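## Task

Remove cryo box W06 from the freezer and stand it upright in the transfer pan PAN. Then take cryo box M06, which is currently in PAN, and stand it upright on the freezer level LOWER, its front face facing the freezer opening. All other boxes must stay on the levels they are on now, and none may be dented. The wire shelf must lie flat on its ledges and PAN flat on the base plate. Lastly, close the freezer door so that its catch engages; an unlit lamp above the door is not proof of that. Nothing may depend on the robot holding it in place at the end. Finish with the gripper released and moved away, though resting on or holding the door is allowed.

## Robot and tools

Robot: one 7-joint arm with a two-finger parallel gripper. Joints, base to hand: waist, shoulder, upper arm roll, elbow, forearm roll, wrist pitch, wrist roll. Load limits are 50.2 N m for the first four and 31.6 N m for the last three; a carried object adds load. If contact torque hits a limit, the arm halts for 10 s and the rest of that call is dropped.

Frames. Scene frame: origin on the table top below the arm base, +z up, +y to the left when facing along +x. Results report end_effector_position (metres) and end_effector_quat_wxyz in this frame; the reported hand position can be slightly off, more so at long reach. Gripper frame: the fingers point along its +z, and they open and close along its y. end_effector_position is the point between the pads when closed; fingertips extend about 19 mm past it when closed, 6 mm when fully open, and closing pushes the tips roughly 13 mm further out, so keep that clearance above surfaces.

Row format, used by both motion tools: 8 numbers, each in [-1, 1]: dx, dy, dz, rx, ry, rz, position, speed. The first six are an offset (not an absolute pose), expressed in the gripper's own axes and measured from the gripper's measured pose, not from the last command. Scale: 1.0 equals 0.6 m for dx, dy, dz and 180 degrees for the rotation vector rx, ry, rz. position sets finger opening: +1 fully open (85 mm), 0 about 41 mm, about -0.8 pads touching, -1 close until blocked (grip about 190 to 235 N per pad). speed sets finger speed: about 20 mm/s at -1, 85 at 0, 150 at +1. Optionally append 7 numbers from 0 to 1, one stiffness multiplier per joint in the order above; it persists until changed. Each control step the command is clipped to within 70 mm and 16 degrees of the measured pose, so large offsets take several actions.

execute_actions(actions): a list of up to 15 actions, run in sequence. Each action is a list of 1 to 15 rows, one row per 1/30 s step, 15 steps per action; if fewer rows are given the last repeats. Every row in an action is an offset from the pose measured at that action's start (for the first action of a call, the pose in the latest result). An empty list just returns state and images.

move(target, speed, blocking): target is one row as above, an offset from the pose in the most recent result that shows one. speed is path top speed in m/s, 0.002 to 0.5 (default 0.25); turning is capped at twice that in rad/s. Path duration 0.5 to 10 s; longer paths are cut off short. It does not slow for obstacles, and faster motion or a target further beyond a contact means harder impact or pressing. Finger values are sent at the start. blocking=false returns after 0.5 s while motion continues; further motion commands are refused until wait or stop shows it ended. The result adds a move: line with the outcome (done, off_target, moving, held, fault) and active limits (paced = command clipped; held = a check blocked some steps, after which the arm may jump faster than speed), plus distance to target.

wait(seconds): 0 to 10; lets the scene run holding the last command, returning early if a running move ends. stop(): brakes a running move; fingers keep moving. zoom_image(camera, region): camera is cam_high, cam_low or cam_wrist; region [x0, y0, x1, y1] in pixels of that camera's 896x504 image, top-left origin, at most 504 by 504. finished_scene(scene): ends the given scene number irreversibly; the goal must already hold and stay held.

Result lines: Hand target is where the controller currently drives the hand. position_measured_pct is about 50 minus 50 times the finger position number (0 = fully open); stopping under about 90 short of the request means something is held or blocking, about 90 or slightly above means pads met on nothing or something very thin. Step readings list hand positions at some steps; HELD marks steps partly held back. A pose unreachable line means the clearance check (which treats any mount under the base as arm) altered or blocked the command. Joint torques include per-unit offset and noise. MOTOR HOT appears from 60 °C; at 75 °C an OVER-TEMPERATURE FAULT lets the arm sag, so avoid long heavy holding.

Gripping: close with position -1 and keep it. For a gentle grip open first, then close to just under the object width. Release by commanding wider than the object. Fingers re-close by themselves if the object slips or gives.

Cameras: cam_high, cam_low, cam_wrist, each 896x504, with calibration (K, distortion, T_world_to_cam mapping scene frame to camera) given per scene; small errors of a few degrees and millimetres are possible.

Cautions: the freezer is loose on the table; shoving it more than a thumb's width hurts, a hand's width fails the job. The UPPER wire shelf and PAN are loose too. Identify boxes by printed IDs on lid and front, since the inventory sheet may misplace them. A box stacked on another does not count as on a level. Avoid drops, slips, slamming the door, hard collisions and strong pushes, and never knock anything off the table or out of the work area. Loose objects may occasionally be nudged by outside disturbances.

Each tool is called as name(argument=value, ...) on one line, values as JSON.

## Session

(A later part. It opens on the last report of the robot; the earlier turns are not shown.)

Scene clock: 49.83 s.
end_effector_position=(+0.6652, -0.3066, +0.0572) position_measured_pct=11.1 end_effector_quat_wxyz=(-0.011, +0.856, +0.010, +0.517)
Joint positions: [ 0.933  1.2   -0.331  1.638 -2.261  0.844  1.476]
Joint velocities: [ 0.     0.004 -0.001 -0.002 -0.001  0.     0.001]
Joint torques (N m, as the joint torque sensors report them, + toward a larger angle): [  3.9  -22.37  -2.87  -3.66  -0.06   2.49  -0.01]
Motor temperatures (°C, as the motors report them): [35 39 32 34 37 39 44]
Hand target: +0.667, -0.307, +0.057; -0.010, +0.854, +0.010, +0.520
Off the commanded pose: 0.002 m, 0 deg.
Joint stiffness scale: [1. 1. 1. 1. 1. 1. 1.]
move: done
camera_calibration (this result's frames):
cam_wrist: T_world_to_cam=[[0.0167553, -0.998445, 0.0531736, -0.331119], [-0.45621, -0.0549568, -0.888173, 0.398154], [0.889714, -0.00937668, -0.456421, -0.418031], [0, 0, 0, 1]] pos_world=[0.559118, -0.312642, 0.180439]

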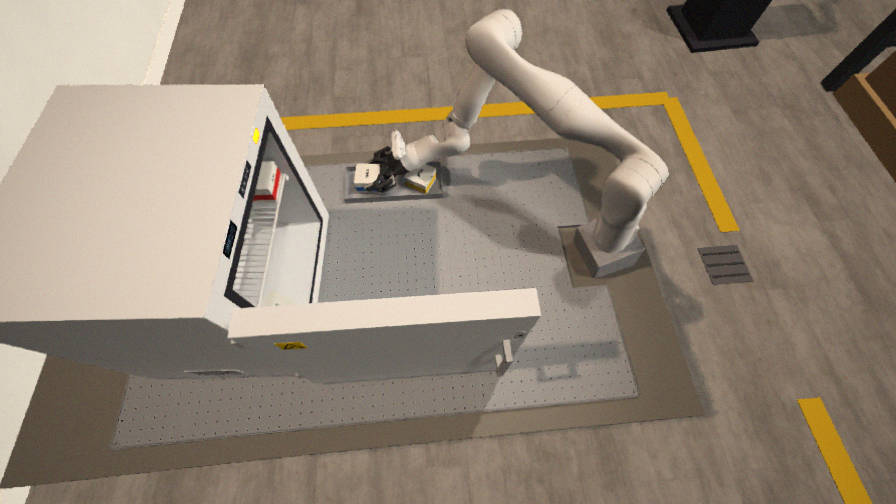

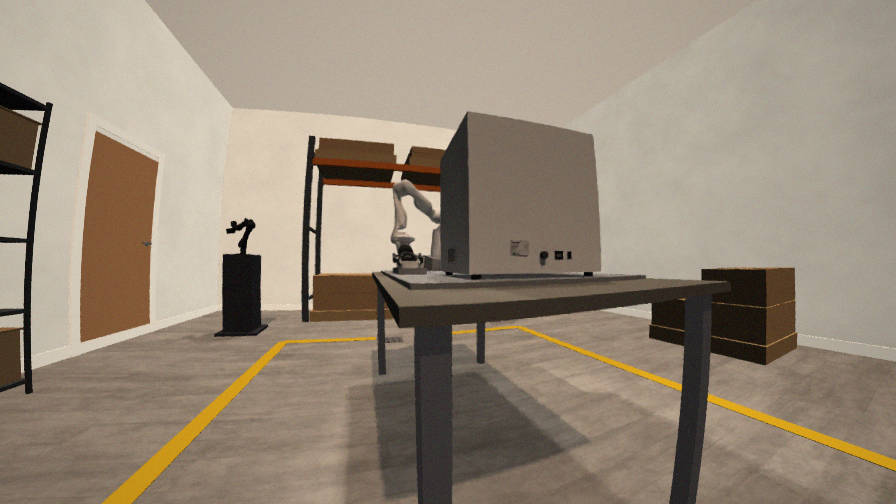

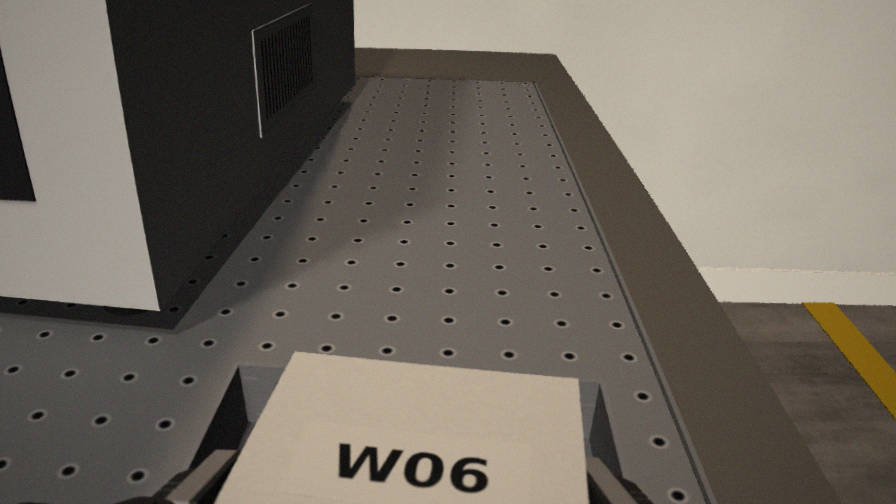

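move(target=[-0.01,0,0.005,0,0,0,0.74,-1], speed=0.02)

move(target=[0,0,0,0,0,0,1,0])

move(target=[0.11,0,-0.06,0,-0.05,0,1,0], speed=0.12)

move(target=[-0.245,-0.1,-0.325,-0.164,0,0.123,1,0])

Scene clock: 50.73 s.
end_effector_position=(+0.6644, -0.3068, +0.0518) position_measured_pct=11.1 end_effector_quat_wxyz=(-0.012, +0.856, +0.009, +0.516)
Joint positions: [ 0.932  1.211 -0.331  1.632 -2.261  0.844  1.476]
Joint velocities: [-0.     0.002 -0.001 -0.002 -0.002 -0.001  0.003]
Joint torques (N m, as the joint torque sensors report them, + toward a larger angle): [  3.81 -21.83  -2.73  -3.4   -0.02   2.14  -0.21]
Motor temperatures (°C, as the motors report them): [35 39 32 34 37 39 44]
Hand target: +0.665, -0.307, +0.050; -0.011, +0.856, +0.010, +0.517
Off the commanded pose: 0.002 m, 0 deg.
Joint stiffness scale: [1. 1. 1. 1. 1. 1. 1.]
move: done
camera_calibration (this result's frames):
cam_wrist: T_world_to_cam=[[0.0152516, -0.998645, 0.049752, -0.329829], [-0.458628, -0.0512018, -0.887152, 0.395753], [0.888498, -0.00928711, -0.458787, -0.418798], [0, 0, 0, 1]] pos_world=[0.558635, -0.313008, 0.175363]

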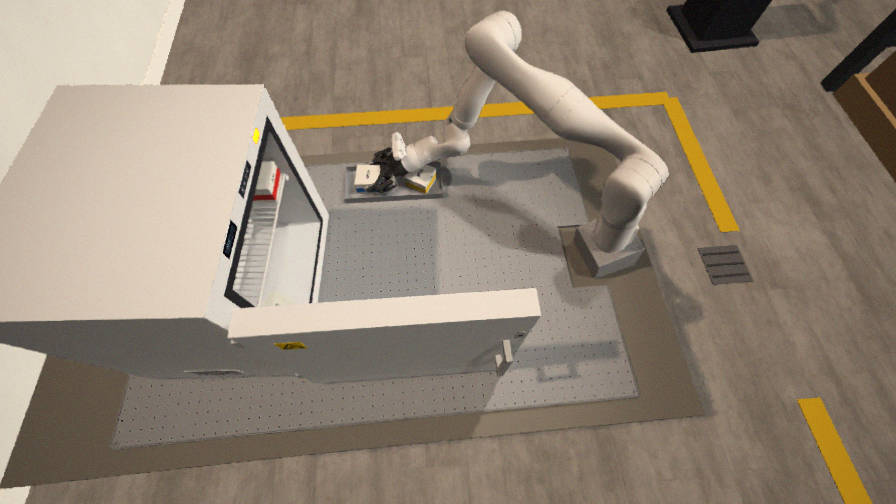

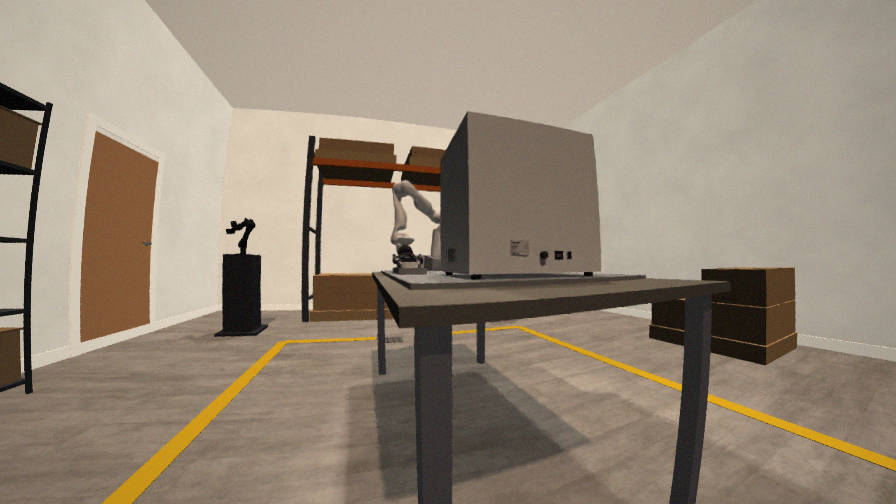

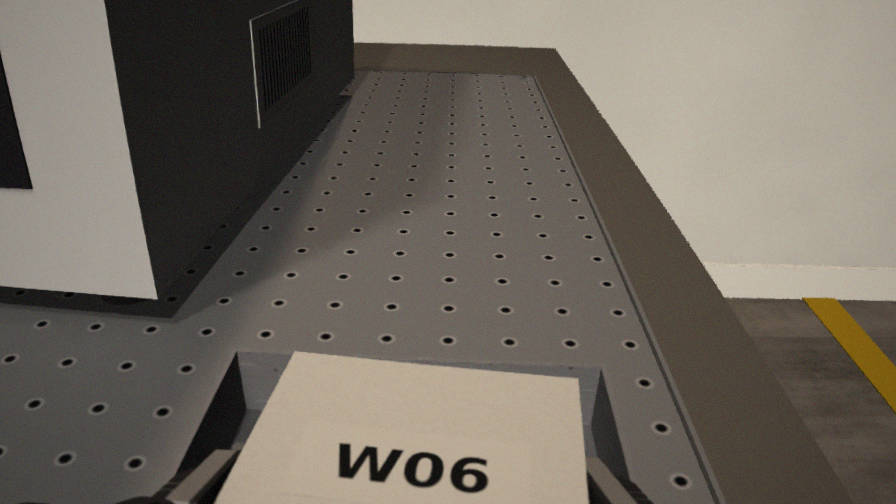

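Scene clock: 51.23 s.
end_effector_position=(+0.6644, -0.3068, +0.0518) position_measured_pct=0.0 end_effector_quat_wxyz=(-0.012, +0.856, +0.009, +0.516)
Joint positions: [ 0.932  1.211 -0.331  1.632 -2.261  0.844  1.476]
Joint velocities: [ 0.     0.001  0.    -0.    -0.001 -0.     0.   ]
Joint torques (N m, as the joint torque sensors report them, + toward a larger angle): [  3.72 -22.12  -3.06  -3.75  -0.07   2.3   -0.12]
Motor temperatures (°C, as the motors report them): [35 39 32 34 37 39 44]
Hand target: +0.664, -0.307, +0.052; -0.012, +0.856, +0.009, +0.516
Off the commanded pose: 0.000 m, 0 deg.
Joint stiffness scale: [1. 1. 1. 1. 1. 1. 1.]
move: done
camera_calibration (this result's frames):
cam_wrist: T_world_to_cam=[[0.015254, -0.998645, 0.0497601, -0.329832], [-0.458628, -0.0512101, -0.887152, 0.395744], [0.888498, -0.00928881, -0.458787, -0.418802], [0, 0, 0, 1]] pos_world=[0.558635, -0.313009, 0.175357]

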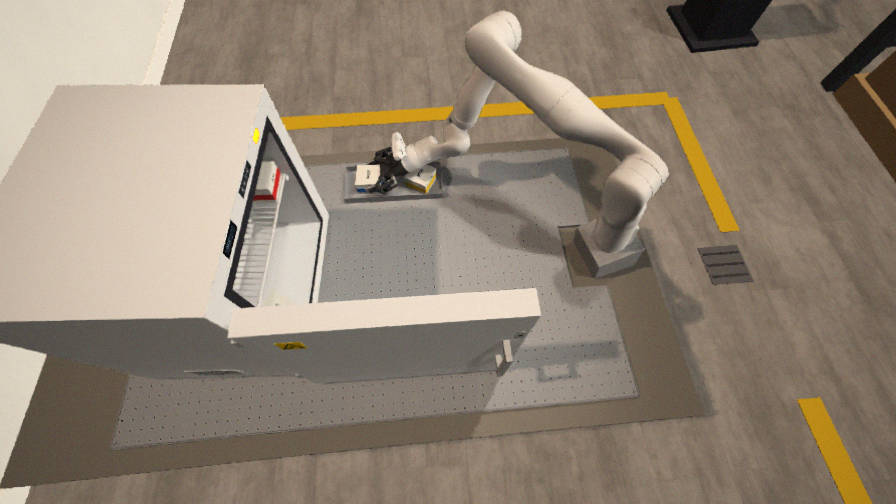

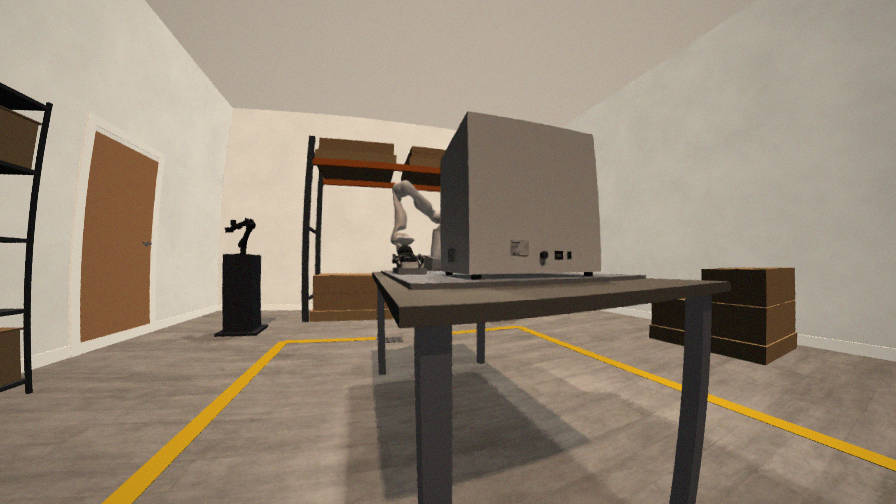

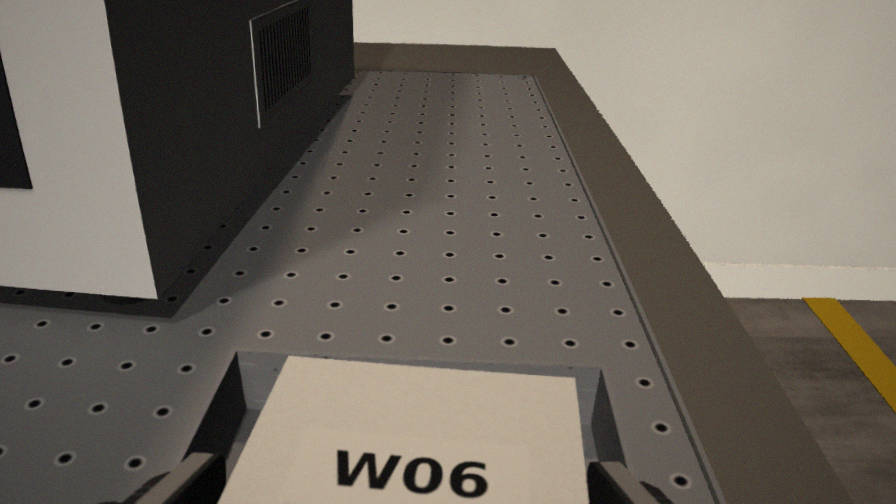

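Scene clock: 52.47 s.
end_effector_position=(+0.6628, -0.3077, +0.1255) position_measured_pct=0.0 end_effector_quat_wxyz=(-0.012, +0.894, +0.008, +0.448)
Joint positions: [ 0.947  0.96  -0.347  1.685 -2.103  0.579  1.2  ]
Joint velocities: [ 0.    -0.005 -0.    -0.001  0.001 -0.    -0.004]
Joint torques (N m, as the joint torque sensors report them, + toward a larger angle): [  3.84 -21.57  -2.19  -5.36  -0.47   2.08   0.06]
Motor temperatures (°C, as the motors report them): [35 39 32 34 37 39 44]
Hand target: +0.663, -0.308, +0.127; -0.011, +0.894, +0.009, +0.448
Off the commanded pose: 0.002 m, 0 deg.
Joint stiffness scale: [1. 1. 1. 1. 1. 1. 1.]
move: done
camera_calibration (this result's frames):
cam_wrist: T_world_to_cam=[[0.0226776, -0.998501, 0.0498097, -0.339308], [-0.590386, -0.0535826, -0.805341, 0.536642], [0.806803, -0.0111437, -0.590716, -0.31346], [0, 0, 0, 1]] pos_world=[0.577421, -0.313538, 0.263915]

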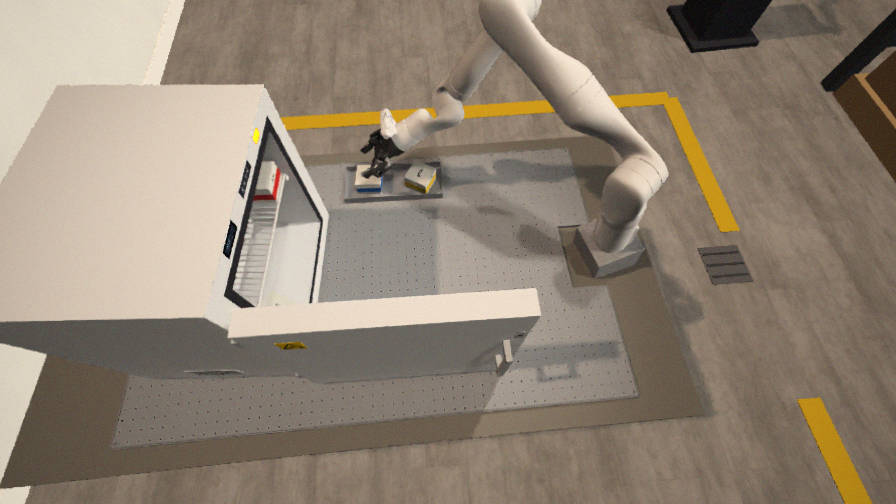

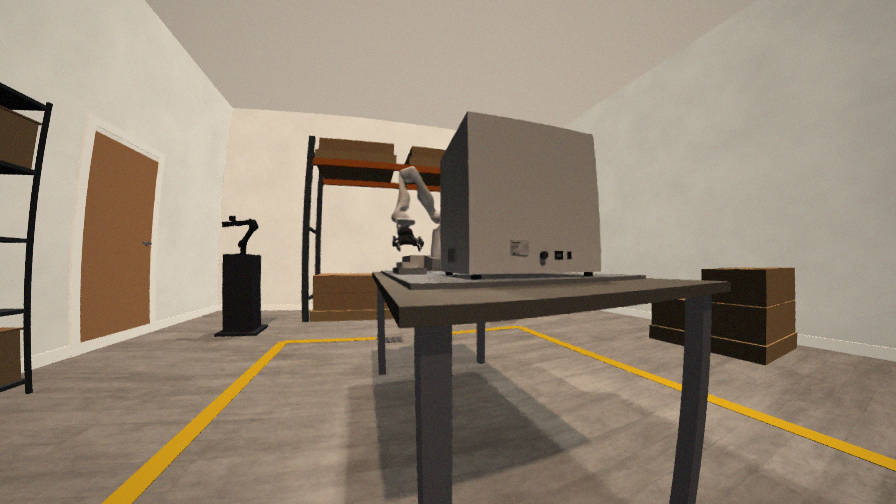

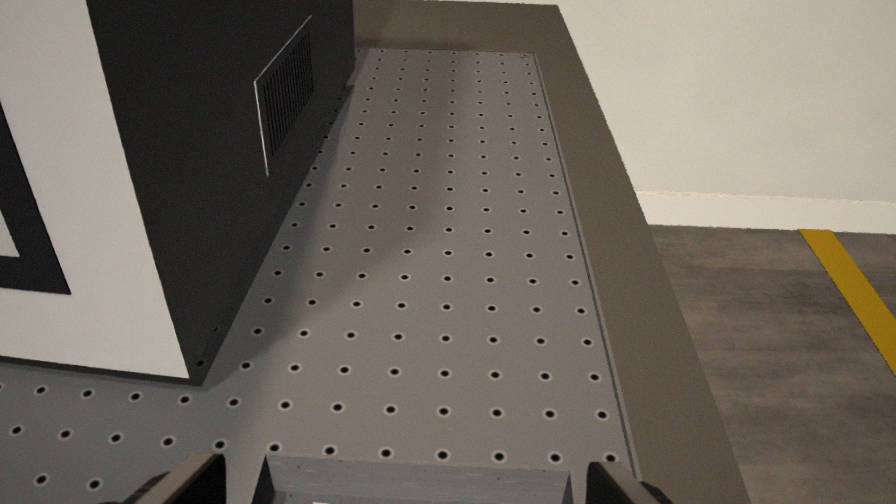

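Scene clock: 54.23 s.
end_effector_position=(+0.4260, -0.2539, +0.1254) position_measured_pct=0.0 end_effector_quat_wxyz=(+0.115, +0.862, -0.273, +0.411)
Joint positions: [ 0.882  0.947 -0.403  2.574 -3.221  1.363  1.713]
Joint velocities: [ 0.144  0.018 -0.218  0.001 -0.09  -0.017  0.18 ]
Joint torques (N m, as the joint torque sensors report them, + toward a larger angle): [  2.32 -14.88  -1.08   1.7    0.73   1.88   0.11]
Motor temperatures (°C, as the motors report them): [35 39 32 34 37 39 44]
Hand target: +0.421, -0.255, +0.123; +0.117, +0.863, -0.277, +0.405
Off the commanded pose: 0.009 m, 3 deg.
Joint stiffness scale: [1. 1. 1. 1. 1. 1. 1.]
joint sent to its limit — the command would take joint 4 (elbow) past its upper limit, so that joint was sent only as far as its limit.
move: off_target
camera_calibration (this result's frames):
cam_wrist: T_world_to_cam=[[-0.565084, -0.824215, 0.0367447, 0.0160457], [-0.534827, 0.332039, -0.776988, 0.47038], [0.628204, -0.458715, -0.628442, -0.154718], [0, 0, 0, 1]] pos_world=[0.357834, -0.213931, 0.267659]

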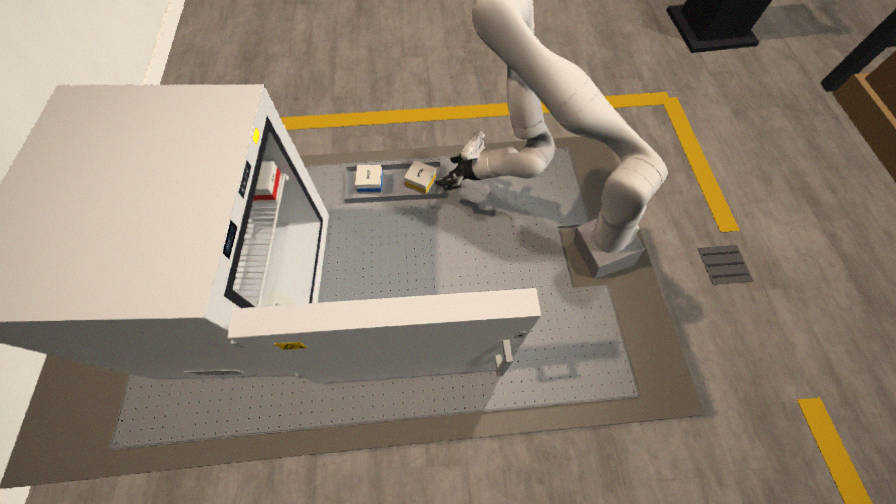

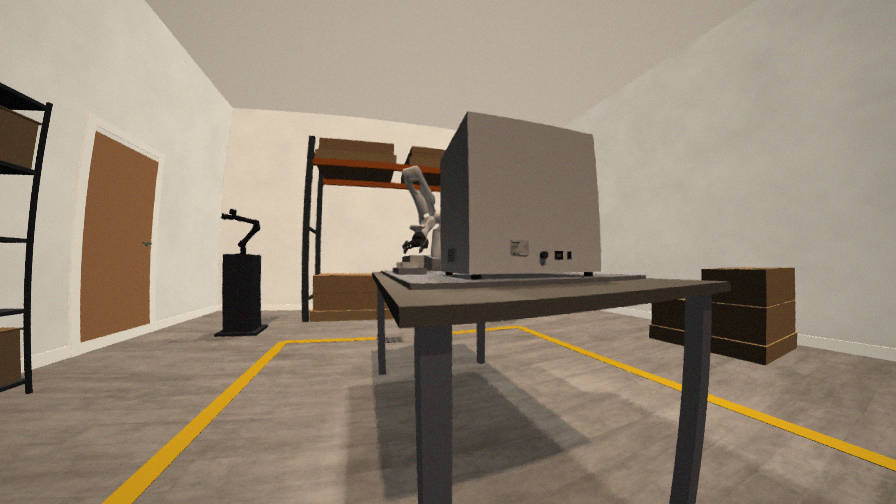

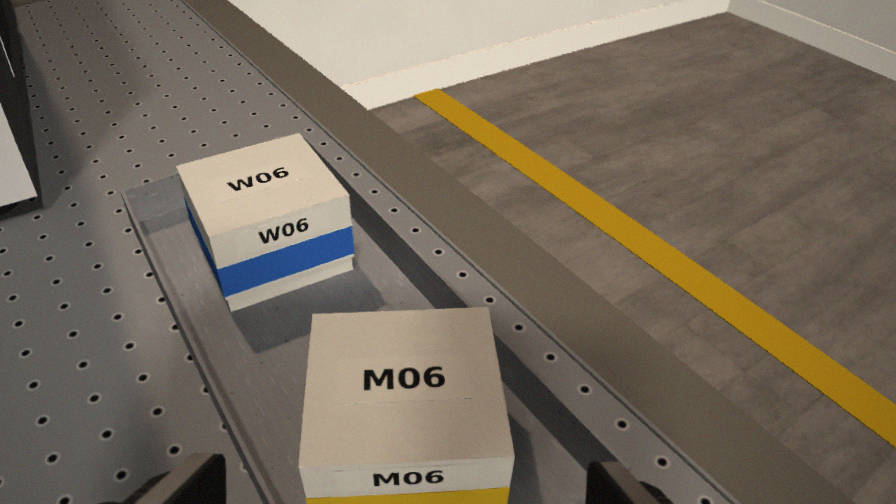

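move(target=[0,-0.003,0.11,0.011,0,-0.022,1,0], speed=0.08)

Scene clock: 55.53 s.
end_effector_position=(+0.4701, -0.2810, +0.0865) position_measured_pct=0.0 end_effector_quat_wxyz=(+0.115, +0.870, -0.240, +0.414)
Joint positions: [ 0.893  1.014 -0.378  2.377 -3.147  1.223  1.779]
Joint velocities: [ 0.     0.006 -0.    -0.002  0.    -0.001  0.003]
Joint torques (N m, as the joint torque sensors report them, + toward a larger angle): [  2.87 -17.17  -1.32   1.16   0.67   2.2   -0.14]
Motor temperatures (°C, as the motors report them): [35 40 32 34 37 39 44]
Hand target: +0.470, -0.281, +0.084; +0.114, +0.873, -0.236, +0.412
Off the commanded pose: 0.003 m, 1 deg.
Joint stiffness scale: [1. 1. 1. 1. 1. 1. 1.]
move: done
camera_calibration (this result's frames):
cam_wrist: T_world_to_cam=[[-0.511973, -0.856639, 0.0636624, -0.0163146], [-0.561214, 0.277461, -0.779779, 0.469987], [0.650325, -0.434954, -0.62281, -0.223435], [0, 0, 0, 1]] pos_world=[0.400716, -0.241562, 0.228367]

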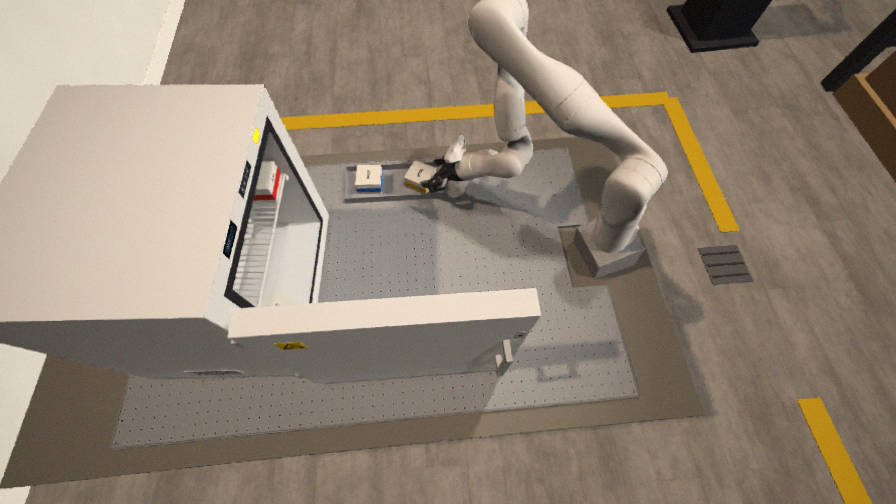

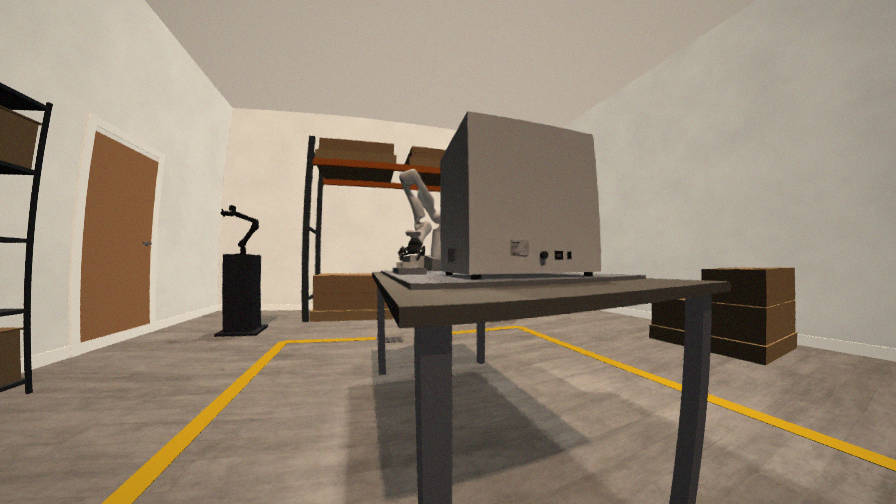

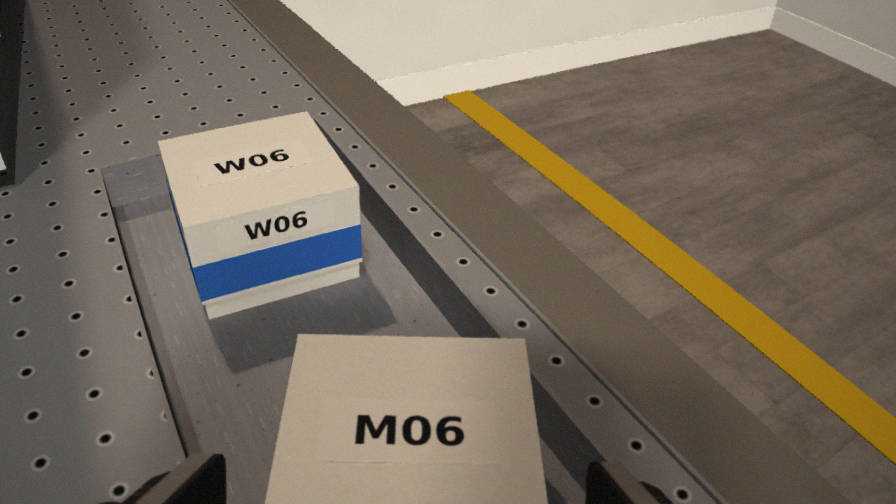

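move(target=[-0.008,-0.002,0.095,0.012,0,-0.01,1,0], speed=0.04)

move(target=[0,0,0,0,0,0,0.75,-1])

move(target=[0.135,0,-0.11,0.122,0,-0.099,0.75,-1], speed=0.12)

move(target=[0.15,-0.46,0.185,0,0,0,0.75,-1], speed=0.15)

Scene clock: 57.43 s.
end_effector_position=(+0.5067, -0.3016, +0.0500) position_measured_pct=0.0 end_effector_quat_wxyz=(+0.105, +0.874, -0.223, +0.420)
Joint positions: [ 0.893  1.091 -0.362  2.204 -3.079  1.121  1.789]
Joint velocities: [-0.     0.004 -0.001 -0.002  0.001 -0.     0.002]
Joint torques (N m, as the joint torque sensors report them, + toward a larger angle): [  3.04 -18.01  -1.43   0.18   0.69   2.2   -0.44]
Motor temperatures (°C, as the motors report them): [35 40 32 34 37 39 44]
Hand target: +0.506, -0.301, +0.047; +0.105, +0.876, -0.218, +0.417
Off the commanded pose: 0.003 m, 1 deg.
Joint stiffness scale: [1. 1. 1. 1. 1. 1. 1.]
move: done
camera_calibration (this result's frames):
cam_wrist: T_world_to_cam=[[-0.477424, -0.876718, 0.058586, -0.0361891], [-0.566224, 0.255986, -0.783493, 0.464041], [0.671905, -0.407232, -0.618632, -0.281812], [0, 0, 0, 1]] pos_world=[0.434824, -0.265278, 0.191355]

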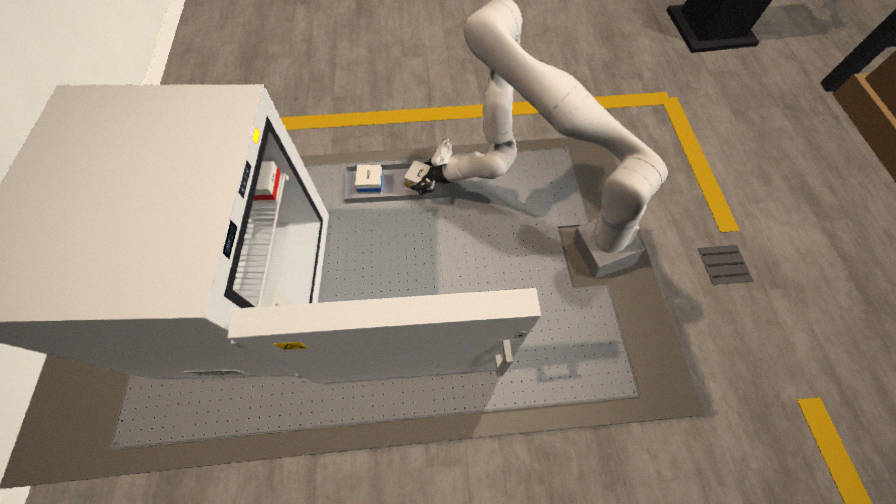

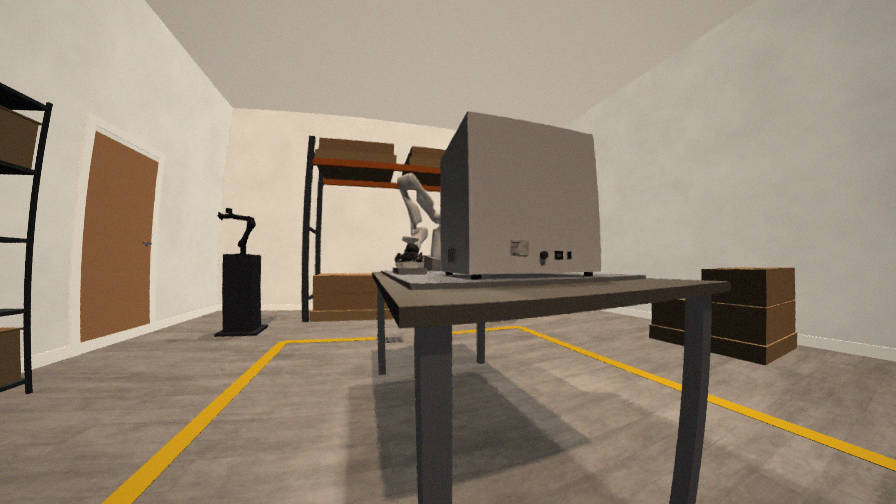

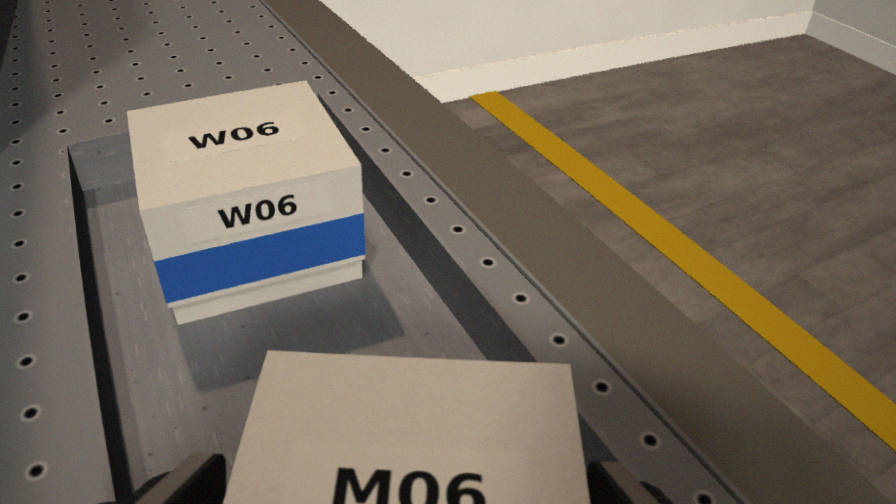

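Scene clock: 58.33 s.
end_effector_position=(+0.5071, -0.3018, +0.0505) position_measured_pct=12.7 end_effector_quat_wxyz=(+0.105, +0.873, -0.223, +0.420)
Joint positions: [ 0.893  1.09  -0.362  2.204 -3.079  1.121  1.789]
Joint velocities: [ 0.     0.     0.001  0.001 -0.     0.001  0.001]
Joint torques (N m, as the joint torque sensors report them, + toward a larger angle): [  2.53 -16.48  -1.31   0.66   0.59   1.37  -0.06]
Motor temperatures (°C, as the motors report them): [35 40 32 34 37 39 44]
Hand target: +0.507, -0.302, +0.050; +0.105, +0.874, -0.223, +0.420
Off the commanded pose: 0.001 m, 0 deg.
Joint stiffness scale: [1. 1. 1. 1. 1. 1. 1.]
move: done
camera_calibration (this result's frames):
cam_wrist: T_world_to_cam=[[-0.477315, -0.876753, 0.0589528, -0.0363308], [-0.565662, 0.255227, -0.784146, 0.464246], [0.672456, -0.407632, -0.61777, -0.282191], [0, 0, 0, 1]] pos_world=[0.435026, -0.265372, 0.191849]

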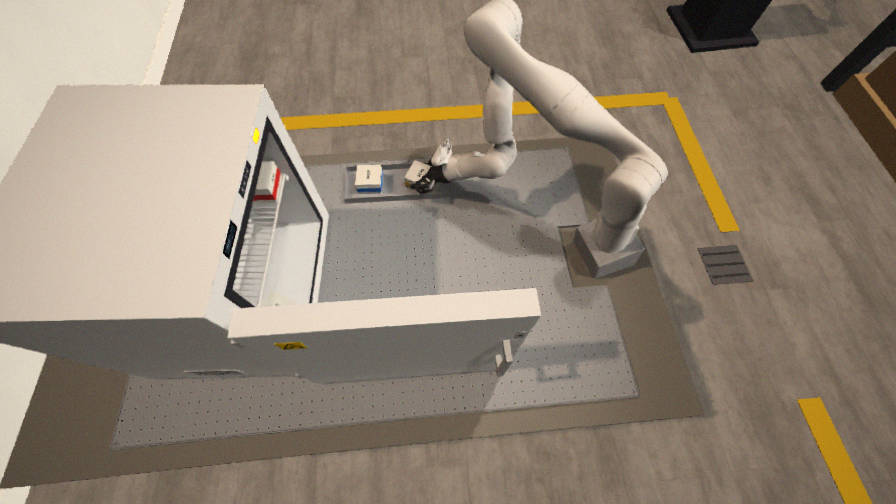

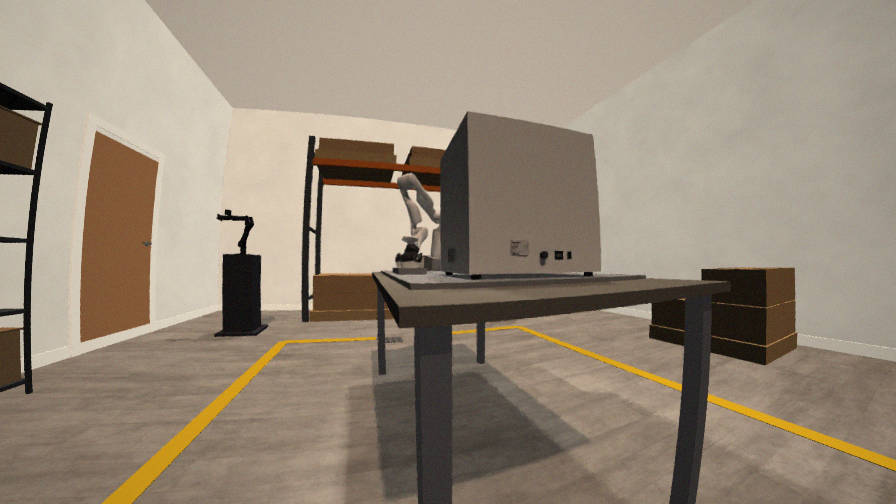

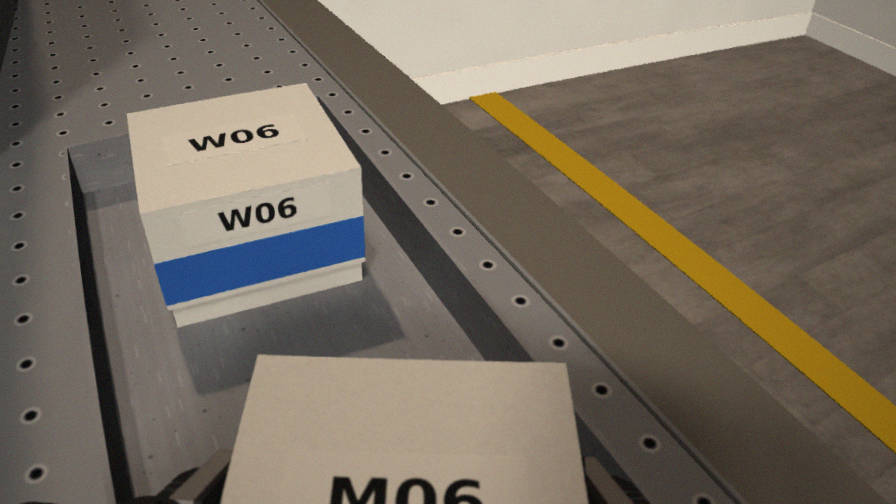

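Scene clock: 60.87 s.
end_effector_position=(+0.5051, -0.3010, +0.1533) position_measured_pct=12.7 end_effector_quat_wxyz=(+0.001, +0.901, -0.003, +0.433)
Joint positions: [ 1.249  0.847 -0.406  2.088 -2.127  0.704  1.464]
Joint velocities: [ 0.    -0.002  0.    -0.001  0.004  0.001 -0.003]
Joint torques (N m, as the joint torque sensors report them, + toward a larger angle): [  3.34 -17.37  -2.32  -3.01  -0.18   2.07  -0.35]
Motor temperatures (°C, as the motors report them): [35 40 32 34 37 39 44]
Hand target: +0.505, -0.302, +0.155; +0.002, +0.902, -0.002, +0.432
Off the commanded pose: 0.002 m, 0 deg.
Joint stiffness scale: [1. 1. 1. 1. 1. 1. 1.]
move: done
camera_calibration (this result's frames):
cam_wrist: T_world_to_cam=[[-0.00715065, -0.998072, 0.0616486, -0.316994], [-0.619274, -0.0439855, -0.783942, 0.480521], [0.785142, -0.0437831, -0.617766, -0.16441], [0, 0, 0, 1]] pos_world=[0.424392, -0.302445, 0.294676]

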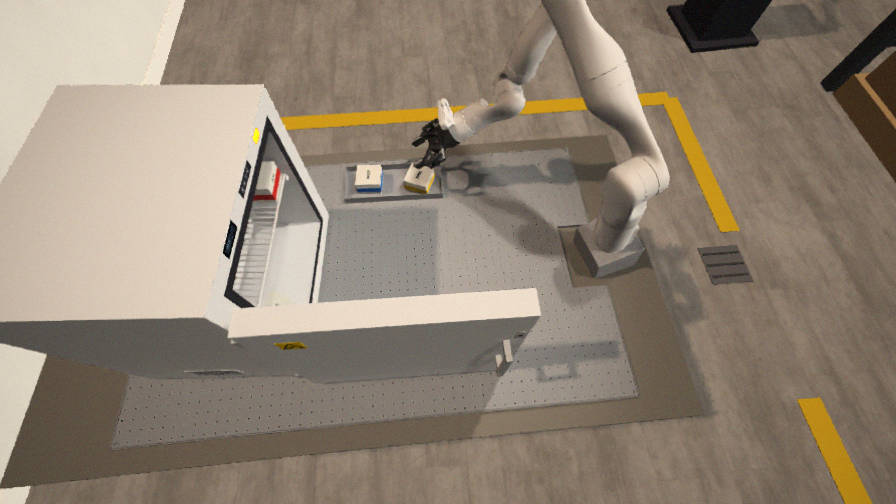

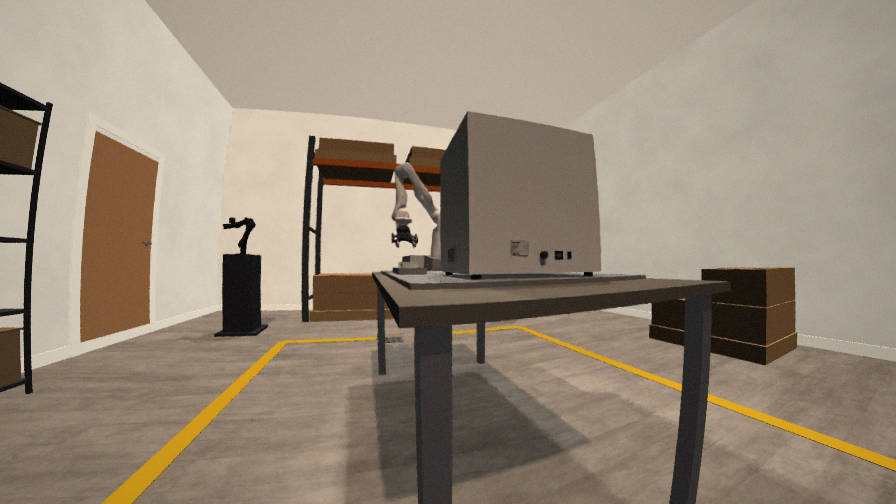

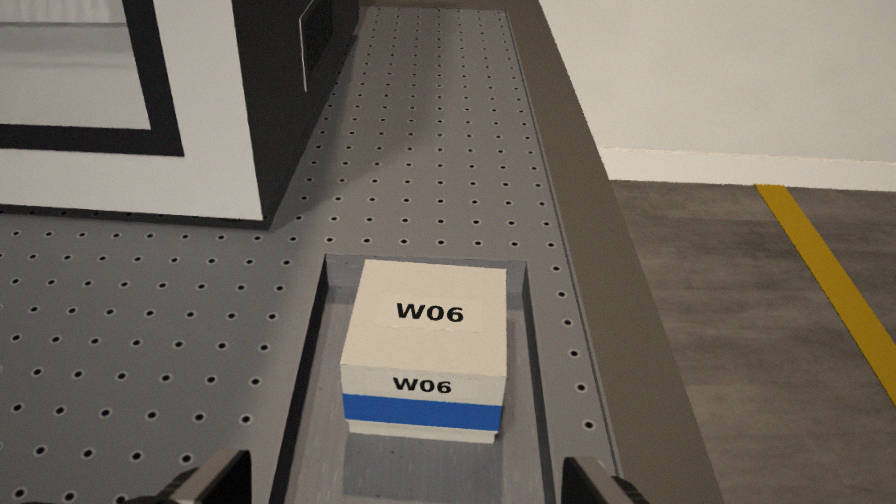

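Scene clock: 63.60 s.
end_effector_position=(+0.6492, -0.0246, +0.1545) position_measured_pct=12.7 end_effector_quat_wxyz=(-0.002, +0.901, -0.003, +0.434)
Joint positions: [ 0.42   0.722 -0.454  2.162 -3.273  0.794  1.885]
Joint velocities: [-0.005 -0.001 -0.    -0.    -0.    -0.001 -0.   ]
Joint torques (N m, as the joint torque sensors report them, + toward a larger angle): [  1.43 -17.93  -2.19  -3.09   0.66   2.02  -0.12]
Motor temperatures (°C, as the motors report them): [35 40 32 34 37 39 44]
Hand target: +0.650, -0.025, +0.155; -0.000, +0.901, -0.003, +0.434
Off the commanded pose: 0.001 m, 0 deg.
Joint stiffness scale: [1. 1. 1. 1. 1. 1. 1.]
move: done
camera_calibration (this result's frames):
cam_wrist: T_world_to_cam=[[-0.00514946, -0.99833, 0.0575462, -0.040871], [-0.617473, -0.0420912, -0.785465, 0.581927], [0.786575, -0.039578, -0.616225, -0.265856], [0, 0, 0, 1]] pos_world=[0.568229, -0.0268308, 0.295608]

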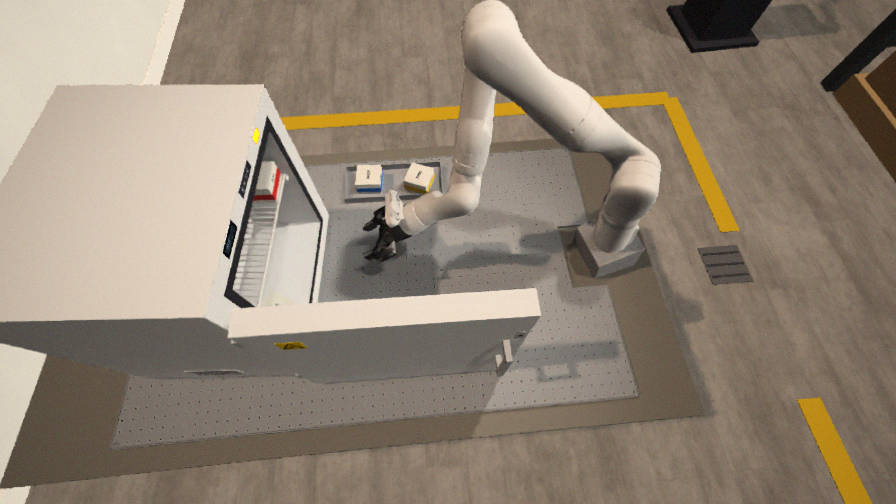

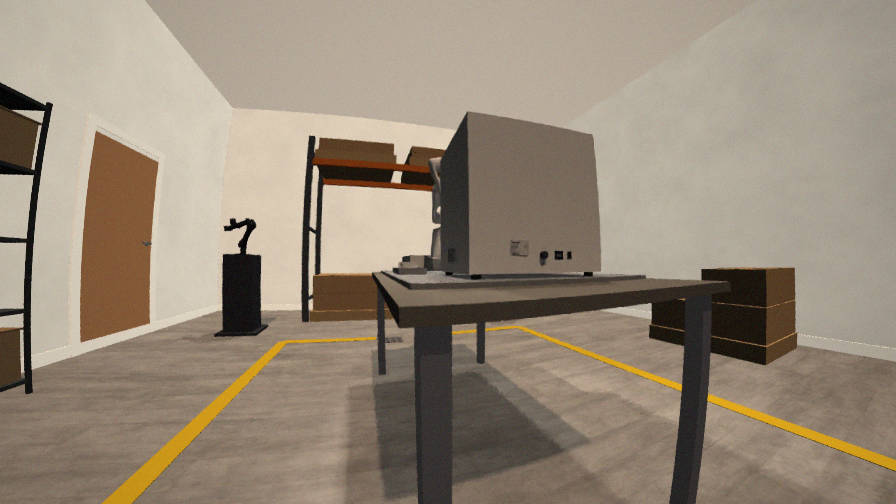

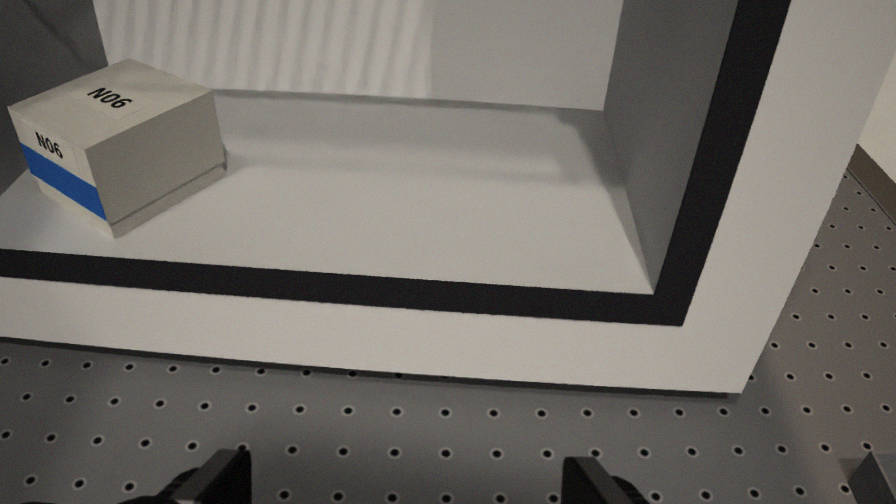

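move(target=[-0.28,0.427,-0.19,-0.095,0,0.076,1,0])

Scene clock: 65.67 s.
end_effector_position=(+0.4529, -0.2795, +0.0929) position_measured_pct=0.0 end_effector_quat_wxyz=(+0.082, +0.885, -0.174, +0.423)
Joint positions: [ 0.945  1.003 -0.23   2.394 -2.833  1.213  1.729]
Joint velocities: [ 0.006  0.002  0.     0.001  0.003 -0.     0.   ]
Joint torques (N m, as the joint torque sensors report them, + toward a larger angle): [  2.87 -16.18  -0.89   1.13   0.56   2.14  -0.22]
Motor temperatures (°C, as the motors report them): [35 40 32 34 37 39 44]
Hand target: +0.454, -0.280, +0.093; +0.080, +0.885, -0.174, +0.425
Off the commanded pose: 0.001 m, 0 deg.
Joint stiffness scale: [1. 1. 1. 1. 1. 1. 1.]
move: done
camera_calibration (this result's frames):
cam_wrist: T_world_to_cam=[[-0.377807, -0.923889, 0.0607589, -0.103537], [-0.593647, 0.191357, -0.781643, 0.455706], [0.710524, -0.33138, -0.62076, -0.206206], [0, 0, 0, 1]] pos_world=[0.377926, -0.251192, 0.234486]

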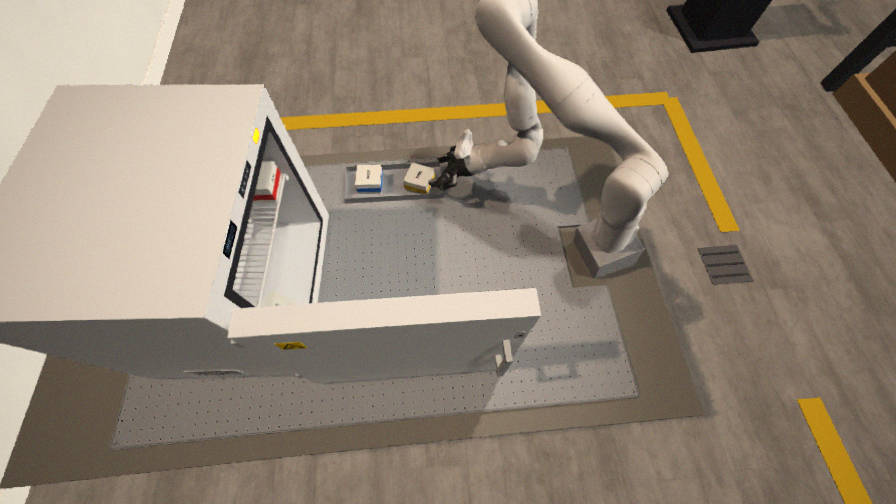

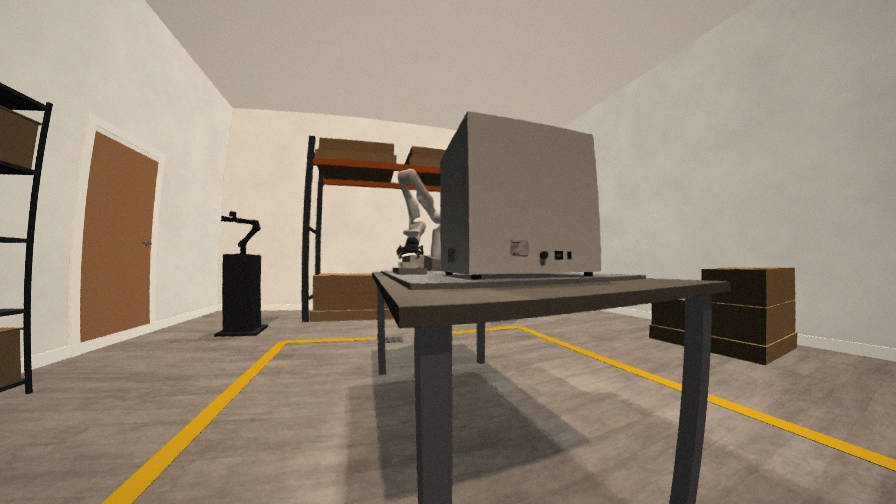

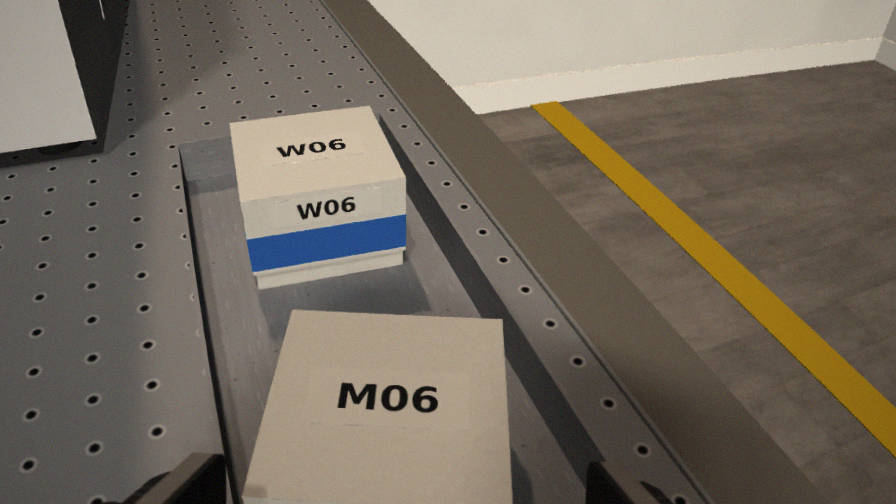

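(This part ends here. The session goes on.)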